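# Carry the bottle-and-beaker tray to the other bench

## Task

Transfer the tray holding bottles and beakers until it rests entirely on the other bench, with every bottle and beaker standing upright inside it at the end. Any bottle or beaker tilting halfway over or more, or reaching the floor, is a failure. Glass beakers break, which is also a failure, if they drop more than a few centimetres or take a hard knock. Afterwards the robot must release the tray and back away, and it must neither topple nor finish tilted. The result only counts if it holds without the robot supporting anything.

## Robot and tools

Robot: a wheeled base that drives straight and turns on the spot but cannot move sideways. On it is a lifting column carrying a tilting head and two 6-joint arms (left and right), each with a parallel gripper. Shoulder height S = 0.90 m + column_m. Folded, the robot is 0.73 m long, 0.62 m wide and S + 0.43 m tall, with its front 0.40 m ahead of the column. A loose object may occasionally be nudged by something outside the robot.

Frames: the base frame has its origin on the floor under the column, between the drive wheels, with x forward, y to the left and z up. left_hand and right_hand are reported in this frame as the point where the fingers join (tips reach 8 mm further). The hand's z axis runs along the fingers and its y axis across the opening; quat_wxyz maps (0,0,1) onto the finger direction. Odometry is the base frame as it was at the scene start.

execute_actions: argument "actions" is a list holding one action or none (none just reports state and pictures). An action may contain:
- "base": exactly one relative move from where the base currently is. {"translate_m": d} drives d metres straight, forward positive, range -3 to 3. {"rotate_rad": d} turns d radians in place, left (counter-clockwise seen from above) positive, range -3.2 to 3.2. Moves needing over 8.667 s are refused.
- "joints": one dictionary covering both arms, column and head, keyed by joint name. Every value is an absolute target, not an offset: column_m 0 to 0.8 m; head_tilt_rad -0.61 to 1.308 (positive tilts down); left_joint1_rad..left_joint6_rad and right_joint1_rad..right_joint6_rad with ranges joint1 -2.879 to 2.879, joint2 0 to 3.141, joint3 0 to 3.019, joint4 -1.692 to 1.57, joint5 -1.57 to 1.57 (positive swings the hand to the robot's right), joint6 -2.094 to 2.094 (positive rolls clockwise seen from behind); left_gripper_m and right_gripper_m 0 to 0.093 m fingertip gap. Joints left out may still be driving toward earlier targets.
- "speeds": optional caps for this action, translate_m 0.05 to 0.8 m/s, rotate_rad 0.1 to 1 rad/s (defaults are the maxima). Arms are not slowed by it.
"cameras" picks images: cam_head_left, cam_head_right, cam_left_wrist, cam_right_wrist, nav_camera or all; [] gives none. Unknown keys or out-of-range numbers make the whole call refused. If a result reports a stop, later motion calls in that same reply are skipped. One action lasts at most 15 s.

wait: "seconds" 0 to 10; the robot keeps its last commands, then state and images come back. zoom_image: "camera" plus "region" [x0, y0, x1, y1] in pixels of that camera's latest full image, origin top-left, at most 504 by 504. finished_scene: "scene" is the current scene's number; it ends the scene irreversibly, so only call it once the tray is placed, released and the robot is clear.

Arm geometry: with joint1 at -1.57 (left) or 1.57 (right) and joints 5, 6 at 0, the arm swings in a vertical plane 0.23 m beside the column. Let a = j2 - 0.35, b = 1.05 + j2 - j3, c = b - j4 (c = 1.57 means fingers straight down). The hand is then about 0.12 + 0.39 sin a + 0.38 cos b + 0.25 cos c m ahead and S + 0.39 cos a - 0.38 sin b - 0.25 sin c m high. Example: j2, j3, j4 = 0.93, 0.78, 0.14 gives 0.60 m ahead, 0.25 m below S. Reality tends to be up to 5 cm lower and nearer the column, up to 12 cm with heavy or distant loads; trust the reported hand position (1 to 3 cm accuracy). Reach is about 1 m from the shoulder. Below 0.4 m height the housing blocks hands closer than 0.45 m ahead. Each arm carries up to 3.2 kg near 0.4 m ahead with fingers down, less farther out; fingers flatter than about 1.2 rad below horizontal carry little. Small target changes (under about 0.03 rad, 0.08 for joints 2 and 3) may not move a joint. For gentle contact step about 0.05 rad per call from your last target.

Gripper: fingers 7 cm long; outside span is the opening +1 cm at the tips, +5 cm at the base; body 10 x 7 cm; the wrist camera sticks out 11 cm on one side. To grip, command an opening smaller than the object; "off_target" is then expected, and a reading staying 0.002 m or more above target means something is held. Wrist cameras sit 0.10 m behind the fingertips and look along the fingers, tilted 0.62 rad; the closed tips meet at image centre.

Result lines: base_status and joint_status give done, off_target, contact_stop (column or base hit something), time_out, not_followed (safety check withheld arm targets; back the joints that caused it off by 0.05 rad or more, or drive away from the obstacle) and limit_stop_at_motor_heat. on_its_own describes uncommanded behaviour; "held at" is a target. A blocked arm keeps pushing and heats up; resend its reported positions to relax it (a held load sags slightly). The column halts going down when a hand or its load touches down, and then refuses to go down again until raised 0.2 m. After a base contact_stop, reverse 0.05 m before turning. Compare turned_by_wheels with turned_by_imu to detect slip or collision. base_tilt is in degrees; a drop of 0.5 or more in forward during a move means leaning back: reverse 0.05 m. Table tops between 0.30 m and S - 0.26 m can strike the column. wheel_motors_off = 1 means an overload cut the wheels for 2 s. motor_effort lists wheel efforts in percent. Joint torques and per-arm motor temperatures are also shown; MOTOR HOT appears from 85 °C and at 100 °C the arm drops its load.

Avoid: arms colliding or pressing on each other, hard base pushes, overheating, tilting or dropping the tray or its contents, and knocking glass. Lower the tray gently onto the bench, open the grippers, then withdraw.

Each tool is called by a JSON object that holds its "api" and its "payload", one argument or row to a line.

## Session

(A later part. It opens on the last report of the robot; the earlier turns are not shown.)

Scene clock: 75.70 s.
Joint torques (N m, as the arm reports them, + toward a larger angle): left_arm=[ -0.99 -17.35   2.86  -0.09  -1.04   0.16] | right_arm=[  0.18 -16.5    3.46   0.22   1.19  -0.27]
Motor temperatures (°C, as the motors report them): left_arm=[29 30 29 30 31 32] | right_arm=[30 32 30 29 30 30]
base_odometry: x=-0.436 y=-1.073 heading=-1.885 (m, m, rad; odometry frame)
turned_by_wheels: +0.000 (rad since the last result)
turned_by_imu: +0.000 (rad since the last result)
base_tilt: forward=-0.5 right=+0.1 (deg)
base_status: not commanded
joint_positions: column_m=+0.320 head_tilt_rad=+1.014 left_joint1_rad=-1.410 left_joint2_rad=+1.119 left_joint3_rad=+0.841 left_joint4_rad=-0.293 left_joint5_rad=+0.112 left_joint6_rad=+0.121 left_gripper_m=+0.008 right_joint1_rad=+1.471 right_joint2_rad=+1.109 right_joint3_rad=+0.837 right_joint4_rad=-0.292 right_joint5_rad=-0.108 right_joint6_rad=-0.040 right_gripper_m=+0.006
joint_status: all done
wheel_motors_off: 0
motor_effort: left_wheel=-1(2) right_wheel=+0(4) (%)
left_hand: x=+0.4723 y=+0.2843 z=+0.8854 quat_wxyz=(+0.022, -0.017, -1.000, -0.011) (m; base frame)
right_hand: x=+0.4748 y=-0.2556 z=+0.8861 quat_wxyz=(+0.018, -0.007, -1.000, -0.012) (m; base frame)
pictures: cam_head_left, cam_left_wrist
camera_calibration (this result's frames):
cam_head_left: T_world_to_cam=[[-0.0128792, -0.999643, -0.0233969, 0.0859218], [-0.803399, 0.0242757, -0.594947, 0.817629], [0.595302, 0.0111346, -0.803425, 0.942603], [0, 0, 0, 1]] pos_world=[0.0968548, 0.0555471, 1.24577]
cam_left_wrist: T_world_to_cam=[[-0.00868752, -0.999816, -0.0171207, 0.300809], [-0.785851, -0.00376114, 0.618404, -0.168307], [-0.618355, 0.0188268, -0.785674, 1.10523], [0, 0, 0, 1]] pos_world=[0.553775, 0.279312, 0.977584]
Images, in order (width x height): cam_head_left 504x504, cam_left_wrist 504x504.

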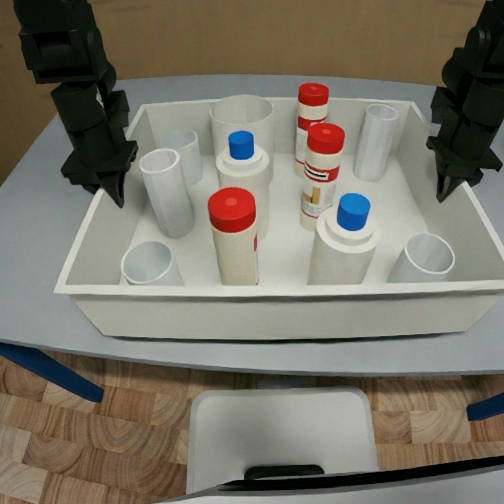

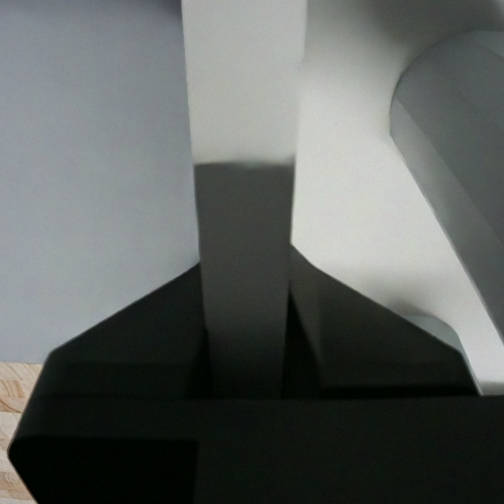

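{"api": "execute_actions", "payload": {
  "actions": [
    {"base":{"translate_m":-0.8},"joints":{"column_m":0.38,"head_tilt_rad":0.6},"speeds":{"translate_m":0.2}}
  ],
  "cameras": ["cam_head_left"]
}}

{"api": "execute_actions", "payload": {
  "actions": [
    {"base":{"rotate_rad":2.75},"speeds":{"rotate_rad":0.4}}
  ],
  "cameras": ["cam_head_left"]
}}

{"api": "execute_actions", "payload": {
  "actions": [
    {"base":{"translate_m":1.0},"speeds":{"translate_m":0.2}}
  ],
  "cameras": []
}}

{"api": "execute_actions", "payload": {
  "actions": [
    {"base":{"rotate_rad":0.35},"speeds":{"rotate_rad":0.3}}
  ],
  "cameras": ["cam_head_left","cam_head_right","nav_camera"]
}}

Scene clock: 90.07 s.
Joint torques (N m, as the arm reports them, + toward a larger angle): left_arm=[ -1.01 -17.79   2.86  -0.16  -1.07   0.13] | right_arm=[  0.17 -16.75   3.43   0.42   1.1   -0.27]
Motor temperatures (°C, as the motors report them): left_arm=[29 31 29 30 32 32] | right_arm=[30 32 29 29 31 30]
base_odometry: x=-0.188 y=-0.312 heading=-1.886 (m, m, rad; odometry frame)
turned_by_wheels: -0.001 (rad since the last result)
turned_by_imu: +0.000 (rad since the last result)
base_tilt: forward=-0.5 right=+0.1 (deg)
base_status: done
joint_positions: column_m=+0.380 head_tilt_rad=+0.617 left_joint1_rad=-1.410 left_joint2_rad=+1.122 left_joint3_rad=+0.836 left_joint4_rad=-0.293 left_joint5_rad=+0.112 left_joint6_rad=+0.121 left_gripper_m=+0.008 right_joint1_rad=+1.471 right_joint2_rad=+1.113 right_joint3_rad=+0.838 right_joint4_rad=-0.296 right_joint5_rad=-0.107 right_joint6_rad=-0.044 right_gripper_m=+0.006
joint_status: all done
wheel_motors_off: 0
motor_effort: left_wheel=-2(48) right_wheel=+1(28) (%)
left_hand: x=+0.4682 y=+0.2840 z=+0.9439 quat_wxyz=(+0.026, -0.017, -0.999, -0.011) (m; base frame)
right_hand: x=+0.4728 y=-0.2559 z=+0.9450 quat_wxyz=(+0.022, -0.005, -1.000, -0.011) (m; base frame)
pictures: cam_head_left
camera_calibration (this result's frames):
cam_head_left: T_world_to_cam=[[-0.00284271, -0.999643, -0.0265558, 0.0911383], [-0.511254, 0.0242757, -0.859087, 1.1995], [0.859425, 0.0111346, -0.511141, 0.578384], [0, 0, 0, 1]] pos_world=[0.11643, 0.0555471, 1.32853]
Images, in order (width x height): cam_head_left 504x504.

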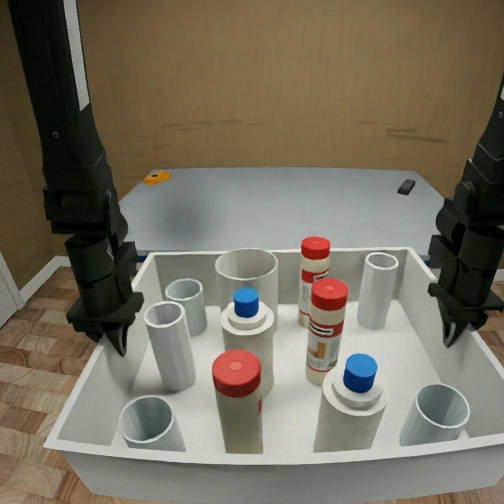

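Scene clock: 98.10 s.
Joint torques (N m, as the arm reports them, + toward a larger angle): left_arm=[ -1.22 -17.84   3.14  -0.13  -0.99   0.15] | right_arm=[ -0.04 -16.77   3.64   0.49   1.1   -0.24]
Motor temperatures (°C, as the motors report them): left_arm=[29 31 29 30 32 32] | right_arm=[30 32 29 29 31 30]
base_odometry: x=-0.188 y=-0.312 heading=+0.862 (m, m, rad; odometry frame)
turned_by_wheels: +2.748 (rad since the last result)
turned_by_imu: +2.783 (rad since the last result)
base_tilt: forward=-0.5 right=+0.0 (deg)
base_status: done
joint_positions: column_m=+0.380 head_tilt_rad=+0.617 left_joint1_rad=-1.411 left_joint2_rad=+1.122 left_joint3_rad=+0.836 left_joint4_rad=-0.293 left_joint5_rad=+0.111 left_joint6_rad=+0.121 left_gripper_m=+0.008 right_joint1_rad=+1.471 right_joint2_rad=+1.113 right_joint3_rad=+0.838 right_joint4_rad=-0.296 right_joint5_rad=-0.106 right_joint6_rad=-0.045 right_gripper_m=+0.006
joint_status: not commanded
wheel_motors_off: 0
motor_effort: left_wheel=-8(56) right_wheel=+6(61) (%)
left_hand: x=+0.4682 y=+0.2836 z=+0.9438 quat_wxyz=(+0.026, -0.017, -0.999, -0.011) (m; base frame)
right_hand: x=+0.4728 y=-0.2559 z=+0.9450 quat_wxyz=(+0.022, -0.005, -1.000, -0.011) (m; base frame)
pictures: cam_head_left
camera_calibration (this result's frames):
cam_head_left: T_world_to_cam=[[-0.00284272, -0.999643, -0.0265558, 0.0911383], [-0.511255, 0.0242757, -0.859086, 1.1995], [0.859425, 0.0111346, -0.511141, 0.578384], [0, 0, 0, 1]] pos_world=[0.11643, 0.0555471, 1.32853]
Images, in order (width x height): cam_head_left 504x504.

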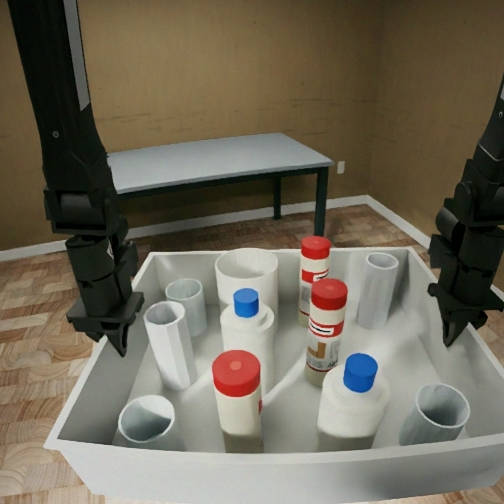

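Scene clock: 103.97 s.
Joint torques (N m, as the arm reports them, + toward a larger angle): left_arm=[ -1.32 -19.06   2.89  -0.26  -0.96   0.17] | right_arm=[  0.05 -17.25   3.53   0.42   1.07  -0.25]
Motor temperatures (°C, as the motors report them): left_arm=[29 31 29 30 32 32] | right_arm=[30 32 29 29 31 30]
base_odometry: x=+0.463 y=+0.447 heading=+0.863 (m, m, rad; odometry frame)
turned_by_wheels: +0.001 (rad since the last result)
turned_by_imu: +0.000 (rad since the last result)
base_tilt: forward=-0.6 right=+0.2 (deg)
base_status: done
joint_positions: column_m=+0.380 head_tilt_rad=+0.617 left_joint1_rad=-1.411 left_joint2_rad=+1.123 left_joint3_rad=+0.837 left_joint4_rad=-0.293 left_joint5_rad=+0.111 left_joint6_rad=+0.121 left_gripper_m=+0.008 right_joint1_rad=+1.471 right_joint2_rad=+1.114 right_joint3_rad=+0.837 right_joint4_rad=-0.295 right_joint5_rad=-0.106 right_joint6_rad=-0.044 right_gripper_m=+0.006
joint_status: not commanded
wheel_motors_off: 0
motor_effort: left_wheel=+2(50) right_wheel=-1(55) (%)
left_hand: x=+0.4685 y=+0.2836 z=+0.9435 quat_wxyz=(+0.026, -0.017, -0.999, -0.011) (m; base frame)
right_hand: x=+0.4723 y=-0.2559 z=+0.9445 quat_wxyz=(+0.022, -0.005, -1.000, -0.011) (m; base frame)
pictures: none
No camera images: the call's "cameras" was empty. Leave "cameras" out to get every camera's image.

Scene clock: 106.33 s.
Joint torques (N m, as the arm reports them, + toward a larger angle): left_arm=[ -0.95 -17.73   2.96  -0.2   -0.97   0.15] | right_arm=[  0.1  -16.72   3.57   0.43   1.1   -0.23]
Motor temperatures (°C, as the motors report them): left_arm=[29 31 29 30 32 32] | right_arm=[30 32 29 29 31 30]
base_odometry: x=+0.463 y=+0.447 heading=+1.211 (m, m, rad; odometry frame)
turned_by_wheels: +0.348 (rad since the last result)
turned_by_imu: +0.349 (rad since the last result)
base_tilt: forward=-0.6 right=+0.0 (deg)
base_status: done
joint_positions: column_m=+0.380 head_tilt_rad=+0.617 left_joint1_rad=-1.411 left_joint2_rad=+1.123 left_joint3_rad=+0.837 left_joint4_rad=-0.293 left_joint5_rad=+0.110 left_joint6_rad=+0.121 left_gripper_m=+0.008 right_joint1_rad=+1.471 right_joint2_rad=+1.114 right_joint3_rad=+0.837 right_joint4_rad=-0.295 right_joint5_rad=-0.107 right_joint6_rad=-0.044 right_gripper_m=+0.006
joint_status: not commanded
wheel_motors_off: 0
motor_effort: left_wheel=-6(56) right_wheel=+5(57) (%)
left_hand: x=+0.4685 y=+0.2837 z=+0.9435 quat_wxyz=(+0.026, -0.017, -0.999, -0.011) (m; base frame)
right_hand: x=+0.4723 y=-0.2559 z=+0.9445 quat_wxyz=(+0.022, -0.005, -1.000, -0.011) (m; base frame)
pictures: cam_head_left, cam_head_right, nav_camera
camera_calibration (this result's frames):
cam_head_left: T_world_to_cam=[[-0.00283855, -0.999643, -0.0265562, 0.0911387], [-0.51112, 0.0242757, -0.859167, 1.1996], [0.859505, 0.0111346, -0.511006, 0.578196], [0, 0, 0, 1]] pos_world=[0.116436, 0.0555471, 1.32854]
cam_head_right: T_world_to_cam=[[-0.00292525, -0.999889, -0.0145791, -0.0247638], [-0.516516, 0.0139946, -0.856163, 1.19701], [0.856273, 0.00502586, -0.5165, 0.582355], [0, 0, 0, 1]] pos_world=[0.119546, -0.0444395, 1.32526]
Images, in order (width x height): cam_head_left 504x504, cam_head_right 504x504, nav_camera 504x504.

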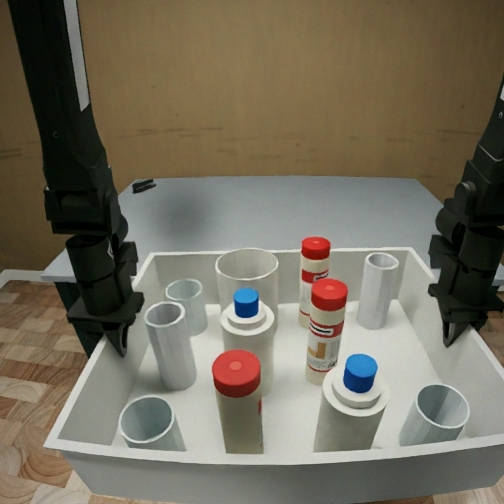

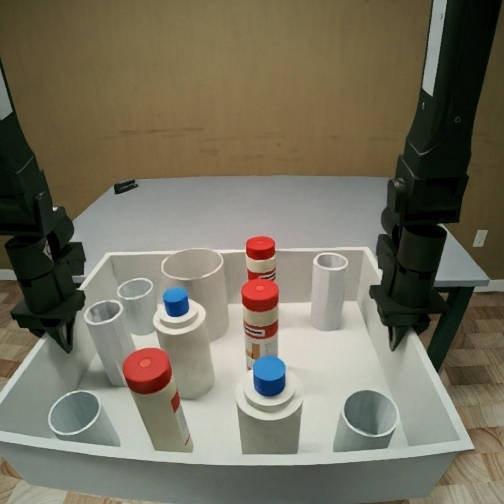

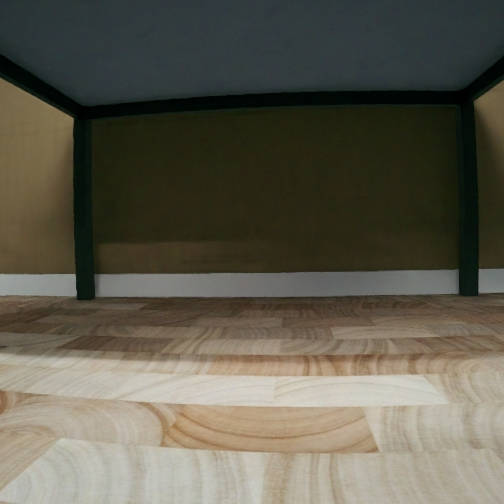

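Edge ≈0.89 ahead.

{"api": "execute_actions", "payload": {
  "actions": [
    {"base":{"translate_m":0.7},"joints":{"head_tilt_rad":1.2},"speeds":{"translate_m":0.2}}
  ],
  "cameras": []
}}

{"api": "execute_actions", "payload": {
  "actions": [
    {"joints":{"column_m":0.3}}
  ],
  "cameras": ["cam_head_left"]
}}

Scene clock: 116.20 s.
Joint torques (N m, as the arm reports them, + toward a larger angle): left_arm=[ -1.01 -18.25   2.94  -0.22  -1.     0.19] | right_arm=[  0.28 -16.9    3.58   0.4    1.1   -0.25]
Motor temperatures (°C, as the motors report them): left_arm=[29 31 29 30 32 32] | right_arm=[30 33 29 29 31 30]
base_odometry: x=+0.709 y=+1.103 heading=+1.211 (m, m, rad; odometry frame)
turned_by_wheels: +0.001 (rad since the last result)
turned_by_imu: +0.000 (rad since the last result)
base_tilt: forward=-0.6 right=+0.1 (deg)
base_status: done
joint_positions: column_m=+0.380 head_tilt_rad=+1.198 left_joint1_rad=-1.411 left_joint2_rad=+1.124 left_joint3_rad=+0.838 left_joint4_rad=-0.293 left_joint5_rad=+0.111 left_joint6_rad=+0.121 left_gripper_m=+0.008 right_joint1_rad=+1.471 right_joint2_rad=+1.114 right_joint3_rad=+0.837 right_joint4_rad=-0.295 right_joint5_rad=-0.106 right_joint6_rad=-0.045 right_gripper_m=+0.006
joint_status: all done
wheel_motors_off: 0
motor_effort: left_wheel=+2(54) right_wheel=-3(54) (%)
left_hand: x=+0.4685 y=+0.2837 z=+0.9433 quat_wxyz=(+0.026, -0.017, -0.999, -0.011) (m; base frame)
right_hand: x=+0.4722 y=-0.2560 z=+0.9443 quat_wxyz=(+0.023, -0.005, -1.000, -0.011) (m; base frame)
pictures: none
No camera images: the call's "cameras" was empty. Leave "cameras" out to get every camera's image.

Scene clock: 117.83 s.
Joint torques (N m, as the arm reports them, + toward a larger angle): left_arm=[ -1.18 -17.29   3.11   0.1   -1.     0.11] | right_arm=[  0.16 -17.05   3.49   0.4    1.1   -0.24]
Motor temperatures (°C, as the motors report them): left_arm=[29 31 29 30 32 32] | right_arm=[30 33 29 29 31 30]
base_odometry: x=+0.709 y=+1.103 heading=+1.211 (m, m, rad; odometry frame)
turned_by_wheels: +0.000 (rad since the last result)
turned_by_imu: +0.000 (rad since the last result)
base_tilt: forward=-0.6 right=+0.2 (deg)
base_status: not commanded
joint_positions: column_m=+0.300 head_tilt_rad=+1.198 left_joint1_rad=-1.411 left_joint2_rad=+1.124 left_joint3_rad=+0.838 left_joint4_rad=-0.293 left_joint5_rad=+0.111 left_joint6_rad=+0.121 left_gripper_m=+0.008 right_joint1_rad=+1.471 right_joint2_rad=+1.114 right_joint3_rad=+0.837 right_joint4_rad=-0.295 right_joint5_rad=-0.106 right_joint6_rad=-0.045 right_gripper_m=+0.006
joint_status: all done
wheel_motors_off: 0
motor_effort: left_wheel=+3(4) right_wheel=-3(4) (%)
left_hand: x=+0.4685 y=+0.2837 z=+0.8634 quat_wxyz=(+0.026, -0.017, -0.999, -0.011) (m; base frame)
right_hand: x=+0.4722 y=-0.2560 z=+0.8645 quat_wxyz=(+0.023, -0.005, -1.000, -0.011) (m; base frame)
pictures: cam_head_left
camera_calibration (this result's frames):
cam_head_left: T_world_to_cam=[[-0.0169458, -0.999643, -0.0206429, 0.0821193], [-0.898758, 0.0242757, -0.437772, 0.608466], [0.438117, 0.0111346, -0.898849, 1.05724], [0, 0, 0, 1]] pos_world=[0.0850585, 0.0555471, 1.21837]
Images, in order (width x height): cam_head_left 504x504.

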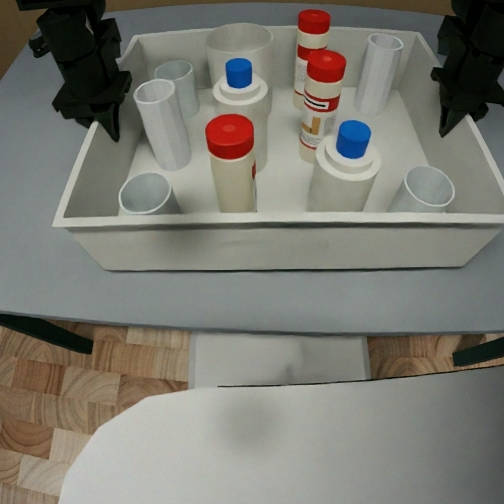

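{"api": "execute_actions", "payload": {
  "actions": [
    {"joints":{"column_m":0.28}}
  ],
  "cameras": []
}}

{"api": "execute_actions", "payload": {
  "actions": [
    {"joints":{"column_m":0.26}}
  ],
  "cameras": []
}}

Scene clock: 123.83 s.
Joint torques (N m, as the arm reports them, + toward a larger angle): left_arm=[ -1.07 -16.39   3.08  -0.34  -0.9    0.18] | right_arm=[ -0.03 -16.72   3.63  -0.35   1.3   -0.27]
Motor temperatures (°C, as the motors report them): left_arm=[29 31 29 30 32 32] | right_arm=[30 33 29 29 31 30]
base_odometry: x=+0.709 y=+1.103 heading=+1.211 (m, m, rad; odometry frame)
turned_by_wheels: +0.000 (rad since the last result)
turned_by_imu: +0.000 (rad since the last result)
base_tilt: forward=-0.5 right=+0.1 (deg)
base_status: not commanded
joint_positions: column_m=+0.280 head_tilt_rad=+1.198 left_joint1_rad=-1.411 left_joint2_rad=+1.109 left_joint3_rad=+0.838 left_joint4_rad=-0.291 left_joint5_rad=+0.109 left_joint6_rad=+0.118 left_gripper_m=+0.008 right_joint1_rad=+1.471 right_joint2_rad=+1.108 right_joint3_rad=+0.837 right_joint4_rad=-0.277 right_joint5_rad=-0.111 right_joint6_rad=-0.042 right_gripper_m=+0.006
joint_status: all done
wheel_motors_off: 0
motor_effort: left_wheel=+3(4) right_wheel=-3(4) (%)
left_hand: x=+0.4745 y=+0.2837 z=+0.8485 quat_wxyz=(+0.017, -0.017, -1.000, -0.013) (m; base frame)
right_hand: x=+0.4788 y=-0.2554 z=+0.8465 quat_wxyz=(+0.010, -0.005, -1.000, -0.013) (m; base frame)
pictures: none
No camera images: the call's "cameras" was empty. Leave "cameras" out to get every camera's image.

Scene clock: 124.70 s.
Joint torques (N m, as the arm reports them, + toward a larger angle): left_arm=[ -2.01 -13.81   3.58   0.95  -0.97   0.16] | right_arm=[ -0.17 -12.29   4.2    1.28   1.25  -0.27]
Motor temperatures (°C, as the motors report them): left_arm=[29 31 29 30 32 32] | right_arm=[30 33 29 29 31 30]
base_odometry: x=+0.709 y=+1.103 heading=+1.211 (m, m, rad; odometry frame)
turned_by_wheels: +0.000 (rad since the last result)
turned_by_imu: +0.000 (rad since the last result)
base_tilt: forward=-0.5 right=+0.1 (deg)
base_status: not commanded
joint_positions: column_m=+0.260 head_tilt_rad=+1.198 left_joint1_rad=-1.405 left_joint2_rad=+1.058 left_joint3_rad=+0.836 left_joint4_rad=-0.324 left_joint5_rad=+0.111 left_joint6_rad=+0.119 left_gripper_m=+0.008 right_joint1_rad=+1.470 right_joint2_rad=+1.056 right_joint3_rad=+0.837 right_joint4_rad=-0.318 right_joint5_rad=-0.110 right_joint6_rad=-0.043 right_gripper_m=+0.006
joint_status: all done
wheel_motors_off: 0
motor_effort: left_wheel=+5(5) right_wheel=-1(4) (%)
left_hand: x=+0.4817 y=+0.2844 z=+0.8471 quat_wxyz=(+0.010, -0.017, -1.000, -0.015) (m; base frame)
right_hand: x=+0.4858 y=-0.2545 z=+0.8453 quat_wxyz=(+0.005, -0.004, -1.000, -0.012) (m; base frame)
pictures: none
No camera images: the call's "cameras" was empty. Leave "cameras" out to get every camera's image.

{"api": "execute_actions", "payload": {
  "actions": [
    {"joints":{"left_gripper_m":0.05,"right_gripper_m":0.05}}
  ],
  "cameras": []
}}

{"api": "execute_actions", "payload": {
  "actions": [
    {"joints":{"column_m":0.42,"head_tilt_rad":0.8}}
  ],
  "cameras": []
}}

{"api": "execute_actions", "payload": {
  "actions": [
    {"base":{"translate_m":-0.6}}
  ],
  "cameras": ["cam_head_left"]
}}

{"api": "finished_scene", "payload": {
  "scene": 1
}}

Scene clock: 139.50 s.
Joint torques (N m, as the arm reports them, + toward a larger angle): left_arm=[ -1.29 -13.86   3.66   0.55  -0.09   0.19] | right_arm=[  0.   -13.03   4.14   1.1    0.06  -0.05]
Motor temperatures (°C, as the motors report them): left_arm=[29 31 29 30 33 32] | right_arm=[30 32 30 29 32 30]
base_odometry: x=+0.709 y=+1.103 heading=+1.211 (m, m, rad; odometry frame)
turned_by_wheels: +0.000 (rad since the last result)
turned_by_imu: +0.000 (rad since the last result)
base_tilt: forward=-0.6 right=+0.1 (deg)
base_status: not commanded
joint_positions: column_m=+0.260 head_tilt_rad=+1.198 left_joint1_rad=-1.411 left_joint2_rad=+1.057 left_joint3_rad=+0.837 left_joint4_rad=-0.316 left_joint5_rad=+0.083 left_joint6_rad=+0.119 left_gripper_m=+0.050 right_joint1_rad=+1.473 right_joint2_rad=+1.056 right_joint3_rad=+0.837 right_joint4_rad=-0.309 right_joint5_rad=-0.082 right_joint6_rad=-0.061 right_gripper_m=+0.050
joint_status: all done
wheel_motors_off: 0
motor_effort: left_wheel=+3(6) right_wheel=-3(8) (%)
left_hand: x=+0.4841 y=+0.2868 z=+0.8474 quat_wxyz=(+0.006, -0.019, -0.999, -0.027) (m; base frame)
right_hand: x=+0.4877 y=-0.2582 z=+0.8451 quat_wxyz=(+0.001, +0.006, -1.000, +0.001) (m; base frame)
pictures: none
No camera images: the call's "cameras" was empty. Leave "cameras" out to get every camera's image.

Scene clock: 142.17 s.
Joint torques (N m, as the arm reports them, + toward a larger angle): left_arm=[ -0.9  -13.71   3.67   0.5   -0.11   0.16] | right_arm=[ -0.07 -12.52   4.18   1.01   0.06  -0.06]
Motor temperatures (°C, as the motors report them): left_arm=[29 31 29 30 32 32] | right_arm=[30 32 30 29 32 30]
base_odometry: x=+0.709 y=+1.103 heading=+1.211 (m, m, rad; odometry frame)
turned_by_wheels: +0.000 (rad since the last result)
turned_by_imu: +0.000 (rad since the last result)
base_tilt: forward=-0.6 right=+0.0 (deg)
base_status: not commanded
joint_positions: column_m=+0.420 head_tilt_rad=+0.816 left_joint1_rad=-1.411 left_joint2_rad=+1.057 left_joint3_rad=+0.837 left_joint4_rad=-0.316 left_joint5_rad=+0.083 left_joint6_rad=+0.119 left_gripper_m=+0.050 right_joint1_rad=+1.473 right_joint2_rad=+1.056 right_joint3_rad=+0.837 right_joint4_rad=-0.309 right_joint5_rad=-0.082 right_joint6_rad=-0.062 right_gripper_m=+0.050
joint_status: all done
wheel_motors_off: 0
motor_effort: left_wheel=+3(4) right_wheel=-2(4) (%)
left_hand: x=+0.4841 y=+0.2868 z=+1.0072 quat_wxyz=(+0.006, -0.019, -0.999, -0.027) (m; base frame)
right_hand: x=+0.4877 y=-0.2582 z=+1.0050 quat_wxyz=(+0.001, +0.006, -1.000, +0.001) (m; base frame)
pictures: none
No camera images: the call's "cameras" was empty. Leave "cameras" out to get every camera's image.

Scene clock: 144.93 s.
Joint torques (N m, as the arm reports them, + toward a larger angle): left_arm=[ -1.01 -12.69   3.51   0.51  -0.08   0.19] | right_arm=[  0.2  -13.14   4.11   0.91   0.02  -0.06]
Motor temperatures (°C, as the motors report them): left_arm=[29 31 29 30 32 32] | right_arm=[30 32 30 29 31 30]
base_odometry: x=+0.498 y=+0.541 heading=+1.213 (m, m, rad; odometry frame)
turned_by_wheels: +0.001 (rad since the last result)
turned_by_imu: +0.002 (rad since the last result)
base_tilt: forward=-0.4 right=+0.1 (deg)
base_status: done
joint_positions: column_m=+0.420 head_tilt_rad=+0.815 left_joint1_rad=-1.412 left_joint2_rad=+1.056 left_joint3_rad=+0.838 left_joint4_rad=-0.313 left_joint5_rad=+0.082 left_joint6_rad=+0.119 left_gripper_m=+0.050 right_joint1_rad=+1.473 right_joint2_rad=+1.056 right_joint3_rad=+0.838 right_joint4_rad=-0.306 right_joint5_rad=-0.082 right_joint6_rad=-0.062 right_gripper_m=+0.050
joint_status: not commanded
wheel_motors_off: 0
motor_effort: left_wheel=+1(62) right_wheel=-1(31) (%)
left_hand: x=+0.4860 y=+0.2864 z=+1.0077 quat_wxyz=(+0.004, -0.019, -0.999, -0.027) (m; base frame)
right_hand: x=+0.4891 y=-0.2583 z=+1.0052 quat_wxyz=(-0.001, +0.006, -1.000, +0.002) (m; base frame)
pictures: cam_head_left
camera_calibration (this result's frames):
cam_head_left: T_world_to_cam=[[-0.00801272, -0.999643, -0.0254772, 0.0909438], [-0.670308, 0.0242757, -0.741686, 1.0768], [0.74204, 0.0111346, -0.670263, 0.82843], [0, 0, 0, 1]] pos_world=[0.107785, 0.0555471, 1.35623]
Images, in order (width x height): cam_head_left 504x504.

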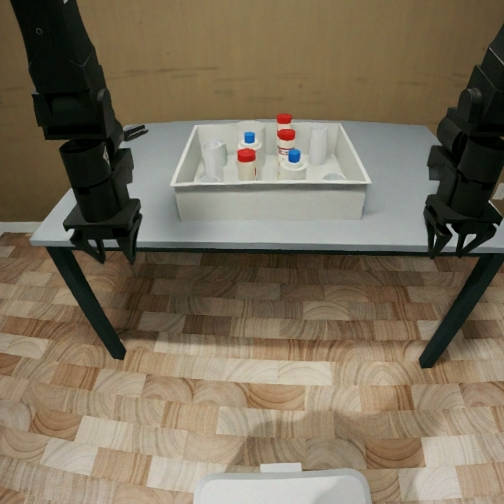

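The scene is finished: the task was done.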